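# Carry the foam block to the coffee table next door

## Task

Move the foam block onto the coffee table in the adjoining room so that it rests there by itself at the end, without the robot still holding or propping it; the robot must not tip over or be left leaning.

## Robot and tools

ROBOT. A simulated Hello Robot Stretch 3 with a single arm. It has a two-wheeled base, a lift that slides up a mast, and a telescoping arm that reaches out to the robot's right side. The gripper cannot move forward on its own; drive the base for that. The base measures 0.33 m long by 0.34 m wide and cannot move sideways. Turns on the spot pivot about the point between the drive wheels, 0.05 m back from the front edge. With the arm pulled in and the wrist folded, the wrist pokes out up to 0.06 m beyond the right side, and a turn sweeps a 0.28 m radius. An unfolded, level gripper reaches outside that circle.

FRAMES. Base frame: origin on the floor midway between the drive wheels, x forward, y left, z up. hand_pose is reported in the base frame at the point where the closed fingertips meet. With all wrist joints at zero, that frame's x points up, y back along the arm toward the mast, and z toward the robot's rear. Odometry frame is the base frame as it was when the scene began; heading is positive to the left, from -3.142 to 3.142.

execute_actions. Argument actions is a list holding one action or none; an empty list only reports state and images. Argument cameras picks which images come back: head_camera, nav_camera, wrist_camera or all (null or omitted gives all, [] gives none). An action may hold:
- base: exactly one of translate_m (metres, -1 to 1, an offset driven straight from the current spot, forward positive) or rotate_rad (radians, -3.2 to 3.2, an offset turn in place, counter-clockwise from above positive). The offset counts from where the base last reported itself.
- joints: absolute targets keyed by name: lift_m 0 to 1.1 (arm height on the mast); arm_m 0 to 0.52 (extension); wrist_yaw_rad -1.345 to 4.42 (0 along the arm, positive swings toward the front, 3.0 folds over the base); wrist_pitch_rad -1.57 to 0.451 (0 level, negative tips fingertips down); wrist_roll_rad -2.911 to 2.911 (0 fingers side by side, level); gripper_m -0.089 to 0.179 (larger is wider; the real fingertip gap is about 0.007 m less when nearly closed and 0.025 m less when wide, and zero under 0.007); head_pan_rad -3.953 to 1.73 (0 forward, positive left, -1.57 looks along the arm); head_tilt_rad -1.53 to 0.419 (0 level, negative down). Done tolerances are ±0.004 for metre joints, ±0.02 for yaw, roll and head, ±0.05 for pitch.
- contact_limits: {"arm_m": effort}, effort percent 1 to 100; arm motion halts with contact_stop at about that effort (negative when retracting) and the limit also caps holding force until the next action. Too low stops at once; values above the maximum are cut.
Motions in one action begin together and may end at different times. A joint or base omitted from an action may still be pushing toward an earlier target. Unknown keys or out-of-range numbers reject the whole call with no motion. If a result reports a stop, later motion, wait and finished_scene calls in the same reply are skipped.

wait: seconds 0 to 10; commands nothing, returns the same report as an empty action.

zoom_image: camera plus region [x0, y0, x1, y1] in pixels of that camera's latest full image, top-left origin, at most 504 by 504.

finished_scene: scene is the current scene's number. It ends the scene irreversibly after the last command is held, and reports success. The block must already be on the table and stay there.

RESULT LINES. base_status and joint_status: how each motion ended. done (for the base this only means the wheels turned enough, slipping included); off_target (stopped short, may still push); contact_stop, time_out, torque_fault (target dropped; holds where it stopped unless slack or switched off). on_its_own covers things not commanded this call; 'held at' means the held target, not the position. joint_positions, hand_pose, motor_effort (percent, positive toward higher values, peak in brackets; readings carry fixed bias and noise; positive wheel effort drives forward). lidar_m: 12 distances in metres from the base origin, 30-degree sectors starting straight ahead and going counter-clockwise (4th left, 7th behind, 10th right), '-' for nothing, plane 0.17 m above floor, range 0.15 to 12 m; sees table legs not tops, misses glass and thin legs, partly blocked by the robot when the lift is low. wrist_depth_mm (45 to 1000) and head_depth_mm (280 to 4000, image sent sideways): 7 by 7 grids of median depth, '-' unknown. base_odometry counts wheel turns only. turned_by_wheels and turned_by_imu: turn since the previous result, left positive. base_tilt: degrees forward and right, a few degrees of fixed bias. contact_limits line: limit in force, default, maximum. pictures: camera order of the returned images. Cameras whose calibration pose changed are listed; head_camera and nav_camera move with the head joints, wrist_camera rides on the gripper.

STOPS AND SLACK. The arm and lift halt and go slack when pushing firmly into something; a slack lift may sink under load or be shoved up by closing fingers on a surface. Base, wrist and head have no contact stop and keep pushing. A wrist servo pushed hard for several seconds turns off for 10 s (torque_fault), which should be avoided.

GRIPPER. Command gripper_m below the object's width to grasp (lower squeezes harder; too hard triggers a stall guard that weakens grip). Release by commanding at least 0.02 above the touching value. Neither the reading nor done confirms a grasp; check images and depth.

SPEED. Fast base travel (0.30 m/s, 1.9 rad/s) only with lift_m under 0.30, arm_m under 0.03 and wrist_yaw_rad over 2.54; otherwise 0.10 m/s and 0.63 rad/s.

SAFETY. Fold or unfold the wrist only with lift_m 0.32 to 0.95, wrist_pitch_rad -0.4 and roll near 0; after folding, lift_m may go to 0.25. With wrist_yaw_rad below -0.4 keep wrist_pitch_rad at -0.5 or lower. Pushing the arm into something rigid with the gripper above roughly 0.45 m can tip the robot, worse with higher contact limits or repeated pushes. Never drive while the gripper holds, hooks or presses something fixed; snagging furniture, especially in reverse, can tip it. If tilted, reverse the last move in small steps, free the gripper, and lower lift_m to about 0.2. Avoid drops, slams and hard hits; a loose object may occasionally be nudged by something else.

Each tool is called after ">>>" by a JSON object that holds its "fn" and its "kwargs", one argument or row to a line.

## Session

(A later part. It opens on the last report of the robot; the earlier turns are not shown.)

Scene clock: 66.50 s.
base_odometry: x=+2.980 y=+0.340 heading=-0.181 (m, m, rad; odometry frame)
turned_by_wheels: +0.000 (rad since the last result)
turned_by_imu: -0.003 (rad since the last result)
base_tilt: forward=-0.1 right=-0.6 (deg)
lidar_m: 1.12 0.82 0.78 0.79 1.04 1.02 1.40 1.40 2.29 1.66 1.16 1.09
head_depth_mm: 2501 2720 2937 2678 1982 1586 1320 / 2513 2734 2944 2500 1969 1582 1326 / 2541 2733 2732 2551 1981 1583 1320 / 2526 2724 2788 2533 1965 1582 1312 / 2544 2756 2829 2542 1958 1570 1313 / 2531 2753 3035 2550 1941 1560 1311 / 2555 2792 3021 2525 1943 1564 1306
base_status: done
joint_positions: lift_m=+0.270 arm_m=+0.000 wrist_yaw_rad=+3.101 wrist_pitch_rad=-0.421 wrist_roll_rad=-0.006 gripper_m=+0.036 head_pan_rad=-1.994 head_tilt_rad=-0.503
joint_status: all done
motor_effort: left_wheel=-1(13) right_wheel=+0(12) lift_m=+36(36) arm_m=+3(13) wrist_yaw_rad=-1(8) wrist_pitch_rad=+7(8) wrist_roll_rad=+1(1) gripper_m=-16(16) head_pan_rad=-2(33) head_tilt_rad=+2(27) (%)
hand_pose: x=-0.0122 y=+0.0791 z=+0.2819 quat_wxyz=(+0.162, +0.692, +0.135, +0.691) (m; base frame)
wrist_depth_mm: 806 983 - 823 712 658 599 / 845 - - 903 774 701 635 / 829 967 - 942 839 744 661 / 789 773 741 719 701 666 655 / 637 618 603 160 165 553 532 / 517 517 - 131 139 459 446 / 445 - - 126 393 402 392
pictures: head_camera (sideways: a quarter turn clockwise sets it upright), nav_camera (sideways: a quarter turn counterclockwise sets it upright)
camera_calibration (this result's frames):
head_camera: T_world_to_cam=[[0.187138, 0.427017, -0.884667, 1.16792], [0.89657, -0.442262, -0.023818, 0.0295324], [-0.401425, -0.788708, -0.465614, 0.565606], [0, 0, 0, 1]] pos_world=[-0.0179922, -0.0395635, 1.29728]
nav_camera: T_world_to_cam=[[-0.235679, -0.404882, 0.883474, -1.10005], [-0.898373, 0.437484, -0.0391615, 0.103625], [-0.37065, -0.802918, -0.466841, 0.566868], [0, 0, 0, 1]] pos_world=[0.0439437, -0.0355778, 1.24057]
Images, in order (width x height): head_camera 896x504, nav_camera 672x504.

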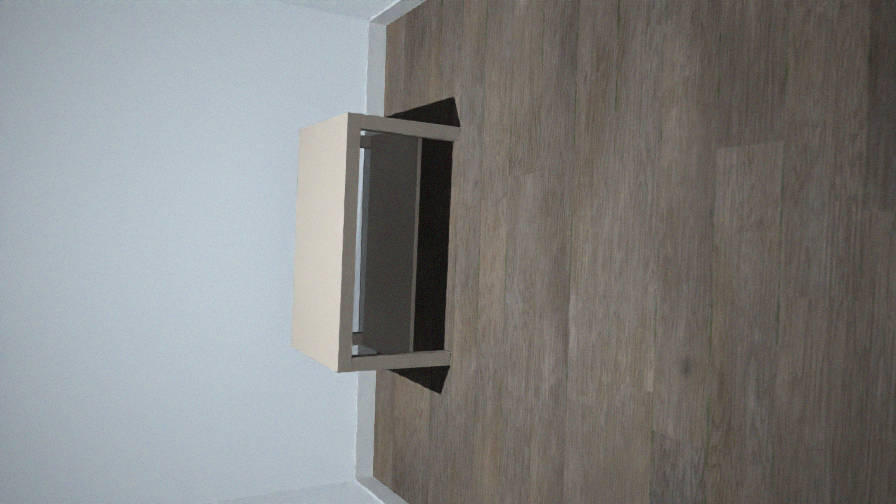

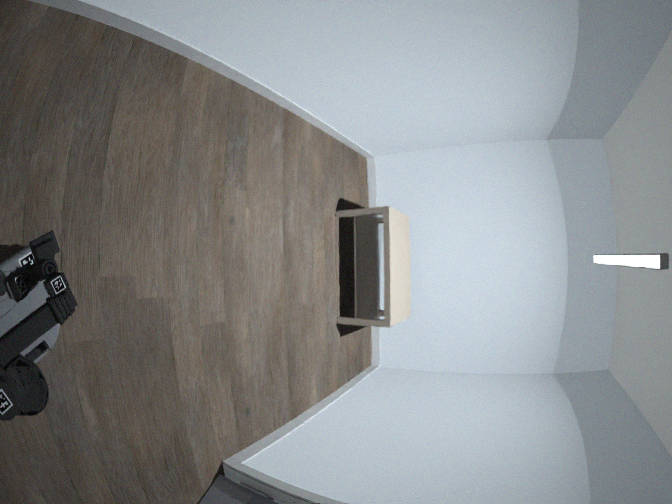

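>>> {"fn": "execute_actions", "kwargs": {
  "actions": [
    {"base":{"rotate_rad":-2.04},"joints":{"head_pan_rad":0}}
  ],
  "cameras": []
}}

>>> {"fn": "execute_actions", "kwargs": {
  "actions": [
    {"base":{"translate_m":0.85}}
  ],
  "cameras": []
}}

>>> {"fn": "execute_actions", "kwargs": {
  "actions": [
    {"base":{"translate_m":0.85}}
  ],
  "cameras": []
}}

>>> {"fn": "execute_actions", "kwargs": {
  "actions": [
    {"base":{"rotate_rad":1.57},"joints":{"head_pan_rad":-1.57,"head_tilt_rad":-0.9}}
  ],
  "cameras": ["head_camera"]
}}

>>> {"fn": "execute_actions", "kwargs": {
  "actions": [
    {"joints":{"lift_m":0.5}}
  ],
  "cameras": []
}}

>>> {"fn": "execute_actions", "kwargs": {
  "actions": [
    {"joints":{"wrist_yaw_rad":0.0}}
  ],
  "cameras": []
}}

Scene clock: 70.13 s.
base_odometry: x=+2.980 y=+0.340 heading=-2.221 (m, m, rad; odometry frame)
turned_by_wheels: -2.040 (rad since the last result)
turned_by_imu: -2.055 (rad since the last result)
base_tilt: forward=-0.2 right=-0.6 (deg)
lidar_m: 2.30 1.55 1.13 1.09 1.11 0.81 0.78 0.80 1.07 0.75 0.79 1.46
head_depth_mm: 2536 2739 2871 2617 1966 1580 1330 / 2544 2748 3054 2625 1981 1584 1325 / 2547 2771 2760 2479 1973 1588 1322 / 2515 2766 2741 2538 1950 1568 1309 / 2514 2781 2797 2529 1956 1578 1313 / 2504 2723 2850 2449 1947 1564 1315 / 2543 2694 2980 2563 1933 1561 1309
base_status: done
joint_positions: lift_m=+0.270 arm_m=+0.000 wrist_yaw_rad=+3.101 wrist_pitch_rad=-0.421 wrist_roll_rad=-0.006 gripper_m=+0.036 head_pan_rad=-0.007 head_tilt_rad=-0.503
joint_status: all done
motor_effort: left_wheel=+2(11) right_wheel=-3(7) lift_m=+36(35) arm_m=+3(3) wrist_yaw_rad=-1(1) wrist_pitch_rad=+7(7) wrist_roll_rad=+1(1) gripper_m=-16(15) head_pan_rad=+3(37) head_tilt_rad=+2(2) (%)
hand_pose: x=-0.0122 y=+0.0790 z=+0.2819 quat_wxyz=(+0.162, +0.692, +0.135, +0.691) (m; base frame)
wrist_depth_mm: 918 - - - - - - / 878 - - - - - - / 861 - - 936 909 874 850 / 783 762 735 724 695 676 648 / 632 610 604 160 165 550 532 / 519 517 - 131 139 460 456 / 445 - - 125 395 404 396
pictures: none
No camera images: the call's "cameras" was empty. Leave "cameras" out to get every camera's image.

Scene clock: 74.73 s.
base_odometry: x=+2.466 y=-0.337 heading=-2.221 (m, m, rad; odometry frame)
turned_by_wheels: +0.000 (rad since the last result)
turned_by_imu: +0.004 (rad since the last result)
base_tilt: forward=-0.2 right=-0.6 (deg)
lidar_m: 1.51 1.49 1.13 1.09 1.13 1.55 1.63 1.46 1.09 1.02 1.07 1.47
head_depth_mm: 1806 1970 2158 2331 1975 1588 1335 / 1820 1971 2165 1894 1815 1591 1317 / 1807 1948 2141 1805 1876 1590 1335 / 1799 1965 2162 1778 1870 1585 1315 / 1794 1951 2129 1777 1851 1563 1313 / 1788 1957 2135 1771 1826 1555 1306 / 1801 1937 2132 2296 1874 1551 1299
base_status: done
joint_positions: lift_m=+0.270 arm_m=+0.000 wrist_yaw_rad=+3.101 wrist_pitch_rad=-0.421 wrist_roll_rad=-0.006 gripper_m=+0.036 head_pan_rad=-0.007 head_tilt_rad=-0.503
joint_status: not commanded
motor_effort: left_wheel=+1(11) right_wheel=-3(6) lift_m=+36(36) arm_m=+3(3) wrist_yaw_rad=-1(1) wrist_pitch_rad=+7(7) wrist_roll_rad=+1(1) gripper_m=-16(15) head_pan_rad=+3(3) head_tilt_rad=+2(2) (%)
hand_pose: x=-0.0122 y=+0.0790 z=+0.2819 quat_wxyz=(+0.162, +0.692, +0.135, +0.691) (m; base frame)
wrist_depth_mm: - - - - - - - / - - - - - - - / - - - 967 933 887 858 / 796 778 746 745 695 679 652 / 639 616 598 160 165 556 535 / 520 522 - 131 139 463 458 / 440 - - 126 391 402 390
pictures: none
No camera images: the call's "cameras" was empty. Leave "cameras" out to get every camera's image.

Scene clock: 79.27 s.
base_odometry: x=+1.952 y=-1.013 heading=-2.221 (m, m, rad; odometry frame)
turned_by_wheels: +0.000 (rad since the last result)
turned_by_imu: +0.004 (rad since the last result)
base_tilt: forward=-0.1 right=-0.7 (deg)
lidar_m: 1.28 0.70 1.12 1.08 1.13 1.55 2.48 1.52 1.07 1.04 1.08 0.69
head_depth_mm: 1071 1175 1278 1409 1508 1048 912 / 1073 1170 1275 1413 1298 1041 911 / 1068 1166 1271 1412 1296 1036 906 / 1067 1161 1272 1414 1288 1034 908 / 1066 1162 1266 1403 1276 1027 928 / 1062 1158 1263 1397 1282 1028 925 / 1069 1157 1266 1394 1268 1024 919
base_status: done
joint_positions: lift_m=+0.270 arm_m=+0.000 wrist_yaw_rad=+3.101 wrist_pitch_rad=-0.421 wrist_roll_rad=-0.006 gripper_m=+0.036 head_pan_rad=-0.007 head_tilt_rad=-0.503
joint_status: not commanded
motor_effort: left_wheel=+1(10) right_wheel=-3(4) lift_m=+36(36) arm_m=+3(3) wrist_yaw_rad=-1(1) wrist_pitch_rad=+7(7) wrist_roll_rad=+1(1) gripper_m=-16(16) head_pan_rad=+3(2) head_tilt_rad=+2(3) (%)
hand_pose: x=-0.0122 y=+0.0790 z=+0.2819 quat_wxyz=(+0.162, +0.692, +0.135, +0.691) (m; base frame)
wrist_depth_mm: - - - - - - - / - - - - - - - / - - - 988 924 881 837 / 782 766 717 710 717 682 664 / 630 620 600 161 166 545 536 / 521 525 - 131 139 462 456 / 439 - - 126 397 399 395
pictures: none
No camera images: the call's "cameras" was empty. Leave "cameras" out to get every camera's image.

Scene clock: 81.57 s.
base_odometry: x=+1.952 y=-1.013 heading=-0.651 (m, m, rad; odometry frame)
turned_by_wheels: +1.570 (rad since the last result)
turned_by_imu: +1.581 (rad since the last result)
base_tilt: forward=+0.0 right=-0.6 (deg)
lidar_m: 1.08 1.13 1.55 2.48 1.53 1.08 1.04 1.08 0.70 1.28 0.70 1.12
head_depth_mm: 1162 1351 1257 1063 1209 1268 1136 / 1159 1353 1247 1062 1269 1259 1132 / 1164 1345 1244 1059 1294 1259 1165 / 1163 1358 1234 1052 1295 1255 1161 / 1169 1355 1230 1054 1300 1255 1126 / 1167 1340 1224 1042 1295 1245 1118 / 1169 1350 1222 1039 1260 1235 1114
base_status: done
joint_positions: lift_m=+0.270 arm_m=+0.000 wrist_yaw_rad=+3.101 wrist_pitch_rad=-0.421 wrist_roll_rad=-0.006 gripper_m=+0.036 head_pan_rad=-1.563 head_tilt_rad=-0.889
joint_status: all done
motor_effort: left_wheel=-3(9) right_wheel=+2(7) lift_m=+36(36) arm_m=+3(3) wrist_yaw_rad=-1(1) wrist_pitch_rad=+7(7) wrist_roll_rad=+1(1) gripper_m=-15(15) head_pan_rad=-2(34) head_tilt_rad=-7(40) (%)
hand_pose: x=-0.0122 y=+0.0790 z=+0.2819 quat_wxyz=(+0.162, +0.692, +0.135, +0.691) (m; base frame)
wrist_depth_mm: - - - - - - - / - - - - - - - / - - - 960 914 880 839 / 802 787 744 707 702 680 653 / 640 612 602 160 166 548 532 / 525 516 - 131 138 466 450 / 444 - - 126 390 406 395
pictures: head_camera (sideways: a quarter turn clockwise sets it upright)
camera_calibration (this result's frames):
head_camera: T_world_to_cam=[[-0.0106286, 0.764784, -0.644199, 0.855679], [0.999248, -0.0159046, -0.0353681, 0.043928], [-0.0372947, -0.644091, -0.764039, 0.951589], [0, 0, 0, 1]] pos_world=[0.000688824, -0.0408009, 1.27983]
Images, in order (width x height): head_camera 896x504.

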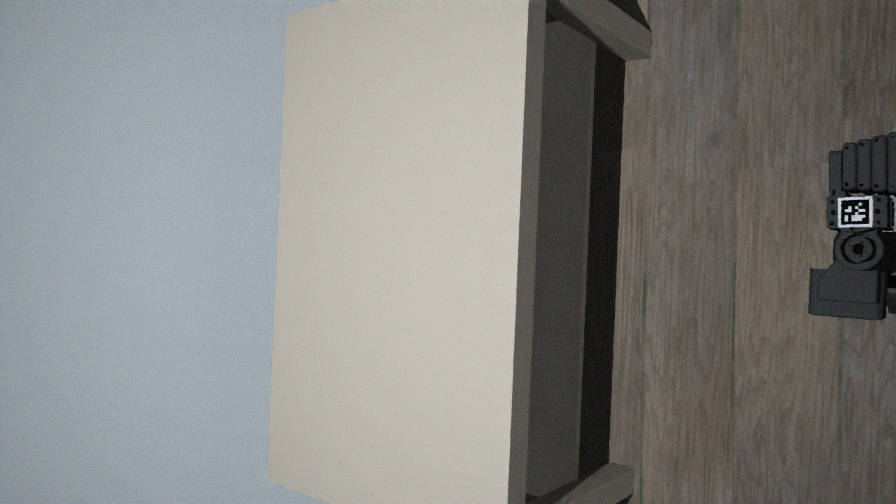

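Scene clock: 84.50 s.
base_odometry: x=+1.952 y=-1.013 heading=-0.651 (m, m, rad; odometry frame)
turned_by_wheels: +0.000 (rad since the last result)
turned_by_imu: -0.001 (rad since the last result)
base_tilt: forward=-0.2 right=-0.6 (deg)
lidar_m: 1.08 1.13 1.55 2.49 1.52 1.08 1.04 1.08 0.69 1.28 0.70 1.12
head_depth_mm: 1164 1349 1251 1064 1206 1267 1140 / 1164 1348 1245 1065 1283 1259 - / 1165 1349 1244 1057 1296 1261 - / 1162 1339 1233 1054 1284 1251 - / 1166 1345 1226 1055 1295 1251 1106 / 1171 1353 1231 1043 1292 1248 1119 / 1171 1349 1218 1046 1256 1251 1122
base_status: not commanded
joint_positions: lift_m=+0.500 arm_m=+0.000 wrist_yaw_rad=+3.101 wrist_pitch_rad=-0.421 wrist_roll_rad=-0.006 gripper_m=+0.036 head_pan_rad=-1.563 head_tilt_rad=-0.889
joint_status: all done
motor_effort: left_wheel=-3(2) right_wheel=+1(2) lift_m=+42(44) arm_m=+3(3) wrist_yaw_rad=-1(1) wrist_pitch_rad=+7(7) wrist_roll_rad=+1(1) gripper_m=-17(16) head_pan_rad=-3(3) head_tilt_rad=-7(7) (%)
hand_pose: x=-0.0122 y=+0.0790 z=+0.5118 quat_wxyz=(+0.162, +0.692, +0.135, +0.691) (m; base frame)
wrist_depth_mm: - - - - - - - / - - - - - - - / - - - - - - - / - - - - - - - / 975 953 920 160 166 856 840 / 820 807 723 131 139 715 702 / 687 690 646 125 611 628 610
pictures: none
No camera images: the call's "cameras" was empty. Leave "cameras" out to get every camera's image.

Scene clock: 87.07 s.
base_odometry: x=+1.952 y=-1.013 heading=-0.651 (m, m, rad; odometry frame)
turned_by_wheels: +0.000 (rad since the last result)
turned_by_imu: -0.001 (rad since the last result)
base_tilt: forward=+0.0 right=-0.7 (deg)
lidar_m: 1.08 1.12 1.55 2.48 1.52 1.07 1.04 1.08 0.69 1.28 0.70 1.12
head_depth_mm: 1161 1346 1248 1067 1206 1262 1135 / 1166 1354 1249 1061 1276 1264 - / 1161 1346 1236 1060 1283 1251 - / 1161 1354 1237 1055 1256 781 - / 1166 1348 1232 1047 1283 1250 1121 / 1160 1348 1221 1042 1291 1247 1116 / 1164 1355 1215 1042 1254 1246 1118
base_status: not commanded
joint_positions: lift_m=+0.500 arm_m=+0.000 wrist_yaw_rad=+0.003 wrist_pitch_rad=-0.421 wrist_roll_rad=-0.006 gripper_m=+0.036 head_pan_rad=-1.563 head_tilt_rad=-0.889
joint_status: all done
motor_effort: left_wheel=-3(3) right_wheel=+2(1) lift_m=+42(42) arm_m=+3(2) wrist_yaw_rad=-3(4) wrist_pitch_rad=+7(7) wrist_roll_rad=+1(1) gripper_m=-16(15) head_pan_rad=-2(3) head_tilt_rad=-6(7) (%)
hand_pose: x=-0.0209 y=-0.3687 z=+0.5118 quat_wxyz=(+0.694, +0.150, -0.689, -0.147) (m; base frame)
wrist_depth_mm: 952 933 948 942 903 920 929 / - 990 716 663 620 586 959 / - 487 460 441 423 404 390 / 418 404 398 384 377 375 363 / 505 905 747 161 166 661 474 / 785 631 624 131 139 589 502 / 683 657 658 125 620 638 585
pictures: none
No camera images: the call's "cameras" was empty. Leave "cameras" out to get every camera's image.

>>> {"fn": "execute_actions", "kwargs": {
  "actions": [
    {"joints":{"arm_m":0.42,"wrist_pitch_rad":-0.3}}
  ],
  "cameras": ["wrist_camera"]
}}

Scene clock: 91.43 s.
base_odometry: x=+1.952 y=-1.013 heading=-0.651 (m, m, rad; odometry frame)
turned_by_wheels: +0.000 (rad since the last result)
turned_by_imu: -0.001 (rad since the last result)
base_tilt: forward=-0.2 right=-0.7 (deg)
lidar_m: 1.08 1.13 1.55 2.48 1.52 1.08 1.04 1.08 0.69 1.28 0.70 1.12
head_depth_mm: 1165 1343 1253 1068 1200 1268 1136 / 1160 1341 1245 1058 1281 1267 1150 / 1156 1349 1237 - 1298 1259 1141 / 1161 1351 1264 1012 1289 1258 1132 / 1162 1347 1232 1047 1289 1245 1121 / 1161 1353 1221 1045 1289 1242 1117 / 1159 1355 1218 1041 1260 1246 1112
base_status: not commanded
joint_positions: lift_m=+0.500 arm_m=+0.420 wrist_yaw_rad=+0.001 wrist_pitch_rad=-0.325 wrist_roll_rad=-0.006 gripper_m=+0.036 head_pan_rad=-1.563 head_tilt_rad=-0.889
joint_status: all done
motor_effort: left_wheel=-3(3) right_wheel=+1(1) lift_m=+42(42) arm_m=+4(3) wrist_yaw_rad=-1(3) wrist_pitch_rad=+8(8) wrist_roll_rad=+1(1) gripper_m=-15(17) head_pan_rad=-2(3) head_tilt_rad=-7(7) (%)
hand_pose: x=-0.0212 y=-0.7998 z=+0.5339 quat_wxyz=(+0.700, +0.115, -0.695, -0.114) (m; base frame)
wrist_depth_mm: 564 559 558 544 549 538 531 / 598 606 593 581 590 577 573 / 664 655 648 638 623 627 614 / 471 443 422 406 393 378 360 / 338 330 335 162 166 295 287 / 269 265 240 131 139 241 235 / 224 221 211 126 201 205 198
pictures: wrist_camera
camera_calibration (this result's frames):
wrist_camera: T_world_to_cam=[[-0.998998, -0.0180232, -0.0409767, -0.00870469], [0.0270141, 0.487188, -0.872879, 0.89083], [0.0356954, -0.873111, -0.486213, -0.26646], [0, 0, 0, 1]] pos_world=[-0.0232495, -0.666807, 0.647674]
Images, in order (width x height): wrist_camera 644x364.

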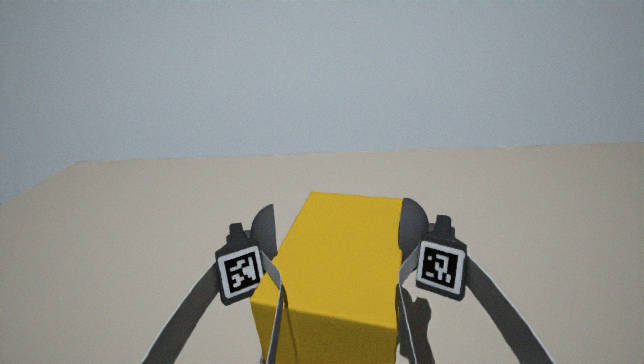

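>>> {"fn": "execute_actions", "kwargs": {
  "actions": [
    {"joints":{"lift_m":0.456}}
  ],
  "cameras": []
}}

>>> {"fn": "execute_actions", "kwargs": {
  "actions": [
    {"joints":{"gripper_m":0.15}}
  ],
  "cameras": []
}}

>>> {"fn": "execute_actions", "kwargs": {
  "actions": [
    {"joints":{"arm_m":0.27,"lift_m":0.5}}
  ],
  "cameras": ["wrist_camera"]
}}

Scene clock: 92.80 s.
base_odometry: x=+1.952 y=-1.013 heading=-0.651 (m, m, rad; odometry frame)
turned_by_wheels: +0.000 (rad since the last result)
turned_by_imu: +0.000 (rad since the last result)
base_tilt: forward=-0.1 right=-1.0 (deg)
lidar_m: 1.08 1.13 1.55 2.48 1.52 1.07 1.04 1.08 0.70 1.28 0.70 1.12
head_depth_mm: 1155 1356 1251 1066 1205 1269 1135 / 1166 1347 1244 1061 1268 1259 1158 / 1166 1349 1237 1096 1294 1257 1136 / 1171 1349 1234 1006 1303 1246 1132 / 1167 1358 1229 1049 1291 1240 1125 / 1164 1353 1229 1046 1289 1255 1117 / 1167 1354 1223 1041 1262 1246 1112
base_status: not commanded
joint_positions: lift_m=+0.456 arm_m=+0.420 wrist_yaw_rad=+0.001 wrist_pitch_rad=-0.325 wrist_roll_rad=-0.006 gripper_m=+0.036 head_pan_rad=-1.563 head_tilt_rad=-0.889
joint_status: all done
motor_effort: left_wheel=-2(3) right_wheel=+1(1) lift_m=+34(38) arm_m=+4(4) wrist_yaw_rad=-1(1) wrist_pitch_rad=+8(8) wrist_roll_rad=+1(1) gripper_m=-15(16) head_pan_rad=-3(3) head_tilt_rad=-6(6) (%)
hand_pose: x=-0.0212 y=-0.7998 z=+0.4901 quat_wxyz=(+0.700, +0.115, -0.695, -0.114) (m; base frame)
wrist_depth_mm: 560 551 556 557 541 533 538 / 609 603 602 589 585 575 571 / 651 636 636 457 426 407 385 / 358 343 329 314 305 295 280 / 263 255 263 161 165 229 221 / 209 204 186 131 139 186 182 / 173 172 164 126 156 158 154
pictures: none
No camera images: the call's "cameras" was empty. Leave "cameras" out to get every camera's image.

Scene clock: 94.43 s.
base_odometry: x=+1.952 y=-1.013 heading=-0.651 (m, m, rad; odometry frame)
turned_by_wheels: +0.000 (rad since the last result)
turned_by_imu: +0.000 (rad since the last result)
base_tilt: forward=+0.0 right=-0.5 (deg)
lidar_m: 1.08 1.13 1.55 2.48 1.52 1.07 1.04 1.08 0.69 1.28 0.70 1.13
head_depth_mm: 1161 1353 1250 1070 1204 1263 1133 / 1163 1346 1248 1058 1271 1261 1153 / 1165 1348 1248 1079 1306 1268 1138 / 1159 1342 1239 1012 1294 1248 1139 / 1162 1353 1227 1050 1286 1245 1121 / 1170 1348 1229 1042 1286 1250 1123 / 1163 1350 1212 1039 1253 1246 1111
base_status: not commanded
joint_positions: lift_m=+0.456 arm_m=+0.420 wrist_yaw_rad=+0.001 wrist_pitch_rad=-0.323 wrist_roll_rad=-0.006 gripper_m=+0.150 head_pan_rad=-1.563 head_tilt_rad=-0.889
joint_status: all done
motor_effort: left_wheel=-3(3) right_wheel=+1(1) lift_m=+34(34) arm_m=+4(4) wrist_yaw_rad=-1(1) wrist_pitch_rad=+7(8) wrist_roll_rad=+1(1) gripper_m=+1(81) head_pan_rad=-3(4) head_tilt_rad=-7(6) (%)
hand_pose: x=-0.0212 y=-0.8000 z=+0.4906 quat_wxyz=(+0.700, +0.115, -0.695, -0.113) (m; base frame)
wrist_depth_mm: 559 549 555 545 540 546 529 / 610 597 596 589 602 584 580 / 654 622 619 461 430 409 392 / 360 340 331 314 306 292 284 / 265 267 250 171 215 240 222 / 210 216 197 138 183 180 181 / 180 171 163 124 156 158 155
pictures: none
No camera images: the call's "cameras" was empty. Leave "cameras" out to get every camera's image.

Scene clock: 96.80 s.
base_odometry: x=+1.952 y=-1.013 heading=-0.651 (m, m, rad; odometry frame)
turned_by_wheels: +0.000 (rad since the last result)
turned_by_imu: -0.001 (rad since the last result)
base_tilt: forward=-0.2 right=-0.7 (deg)
lidar_m: 1.08 1.13 1.55 2.48 1.52 1.08 1.04 1.08 0.69 1.28 0.70 1.12
head_depth_mm: 1158 1349 1251 1065 1209 1259 1137 / 1163 1357 1247 1063 1274 1258 1148 / 1164 1359 1241 1080 - 1254 1139 / 1164 1353 1239 1068 1352 1248 1131 / 1165 1348 1217 1049 1298 1244 1121 / 1166 1356 1216 1049 1288 1243 1116 / 1171 1339 1219 1044 1259 1246 1117
base_status: not commanded
joint_positions: lift_m=+0.500 arm_m=+0.270 wrist_yaw_rad=+0.001 wrist_pitch_rad=-0.322 wrist_roll_rad=-0.006 gripper_m=+0.150 head_pan_rad=-1.563 head_tilt_rad=-0.889
joint_status: all done
motor_effort: left_wheel=-3(3) right_wheel=+2(1) lift_m=+41(42) arm_m=-4(7) wrist_yaw_rad=-1(1) wrist_pitch_rad=+7(7) wrist_roll_rad=+1(1) gripper_m=+0(1) head_pan_rad=-2(3) head_tilt_rad=-7(7) (%)
hand_pose: x=-0.0212 y=-0.6507 z=+0.5347 quat_wxyz=(+0.700, +0.114, -0.696, -0.113) (m; base frame)
wrist_depth_mm: 692 685 689 681 681 679 655 / 755 749 749 733 724 714 729 / 819 783 630 590 568 532 513 / 480 442 429 337 397 381 367 / 345 344 323 284 305 312 289 / 275 277 258 254 248 233 237 / 231 221 218 212 208 204 201
pictures: wrist_camera
camera_calibration (this result's frames):
wrist_camera: T_world_to_cam=[[-0.998997, -0.0181737, -0.0409139, -0.00611323], [0.0270183, 0.483952, -0.874677, 0.817834], [0.0356965, -0.874906, -0.482976, -0.138779], [0, 0, 0, 1]] pos_world=[-0.0232497, -0.517322, 0.648064]
Images, in order (width x height): wrist_camera 644x364.

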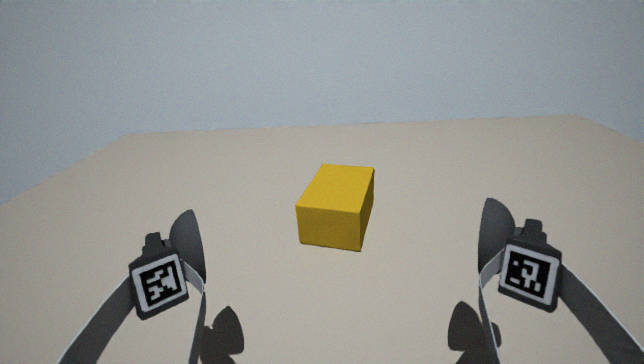

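>>> {"fn": "finished_scene", "kwargs": {
  "scene": 2
}}

The scene is finished: the task was done.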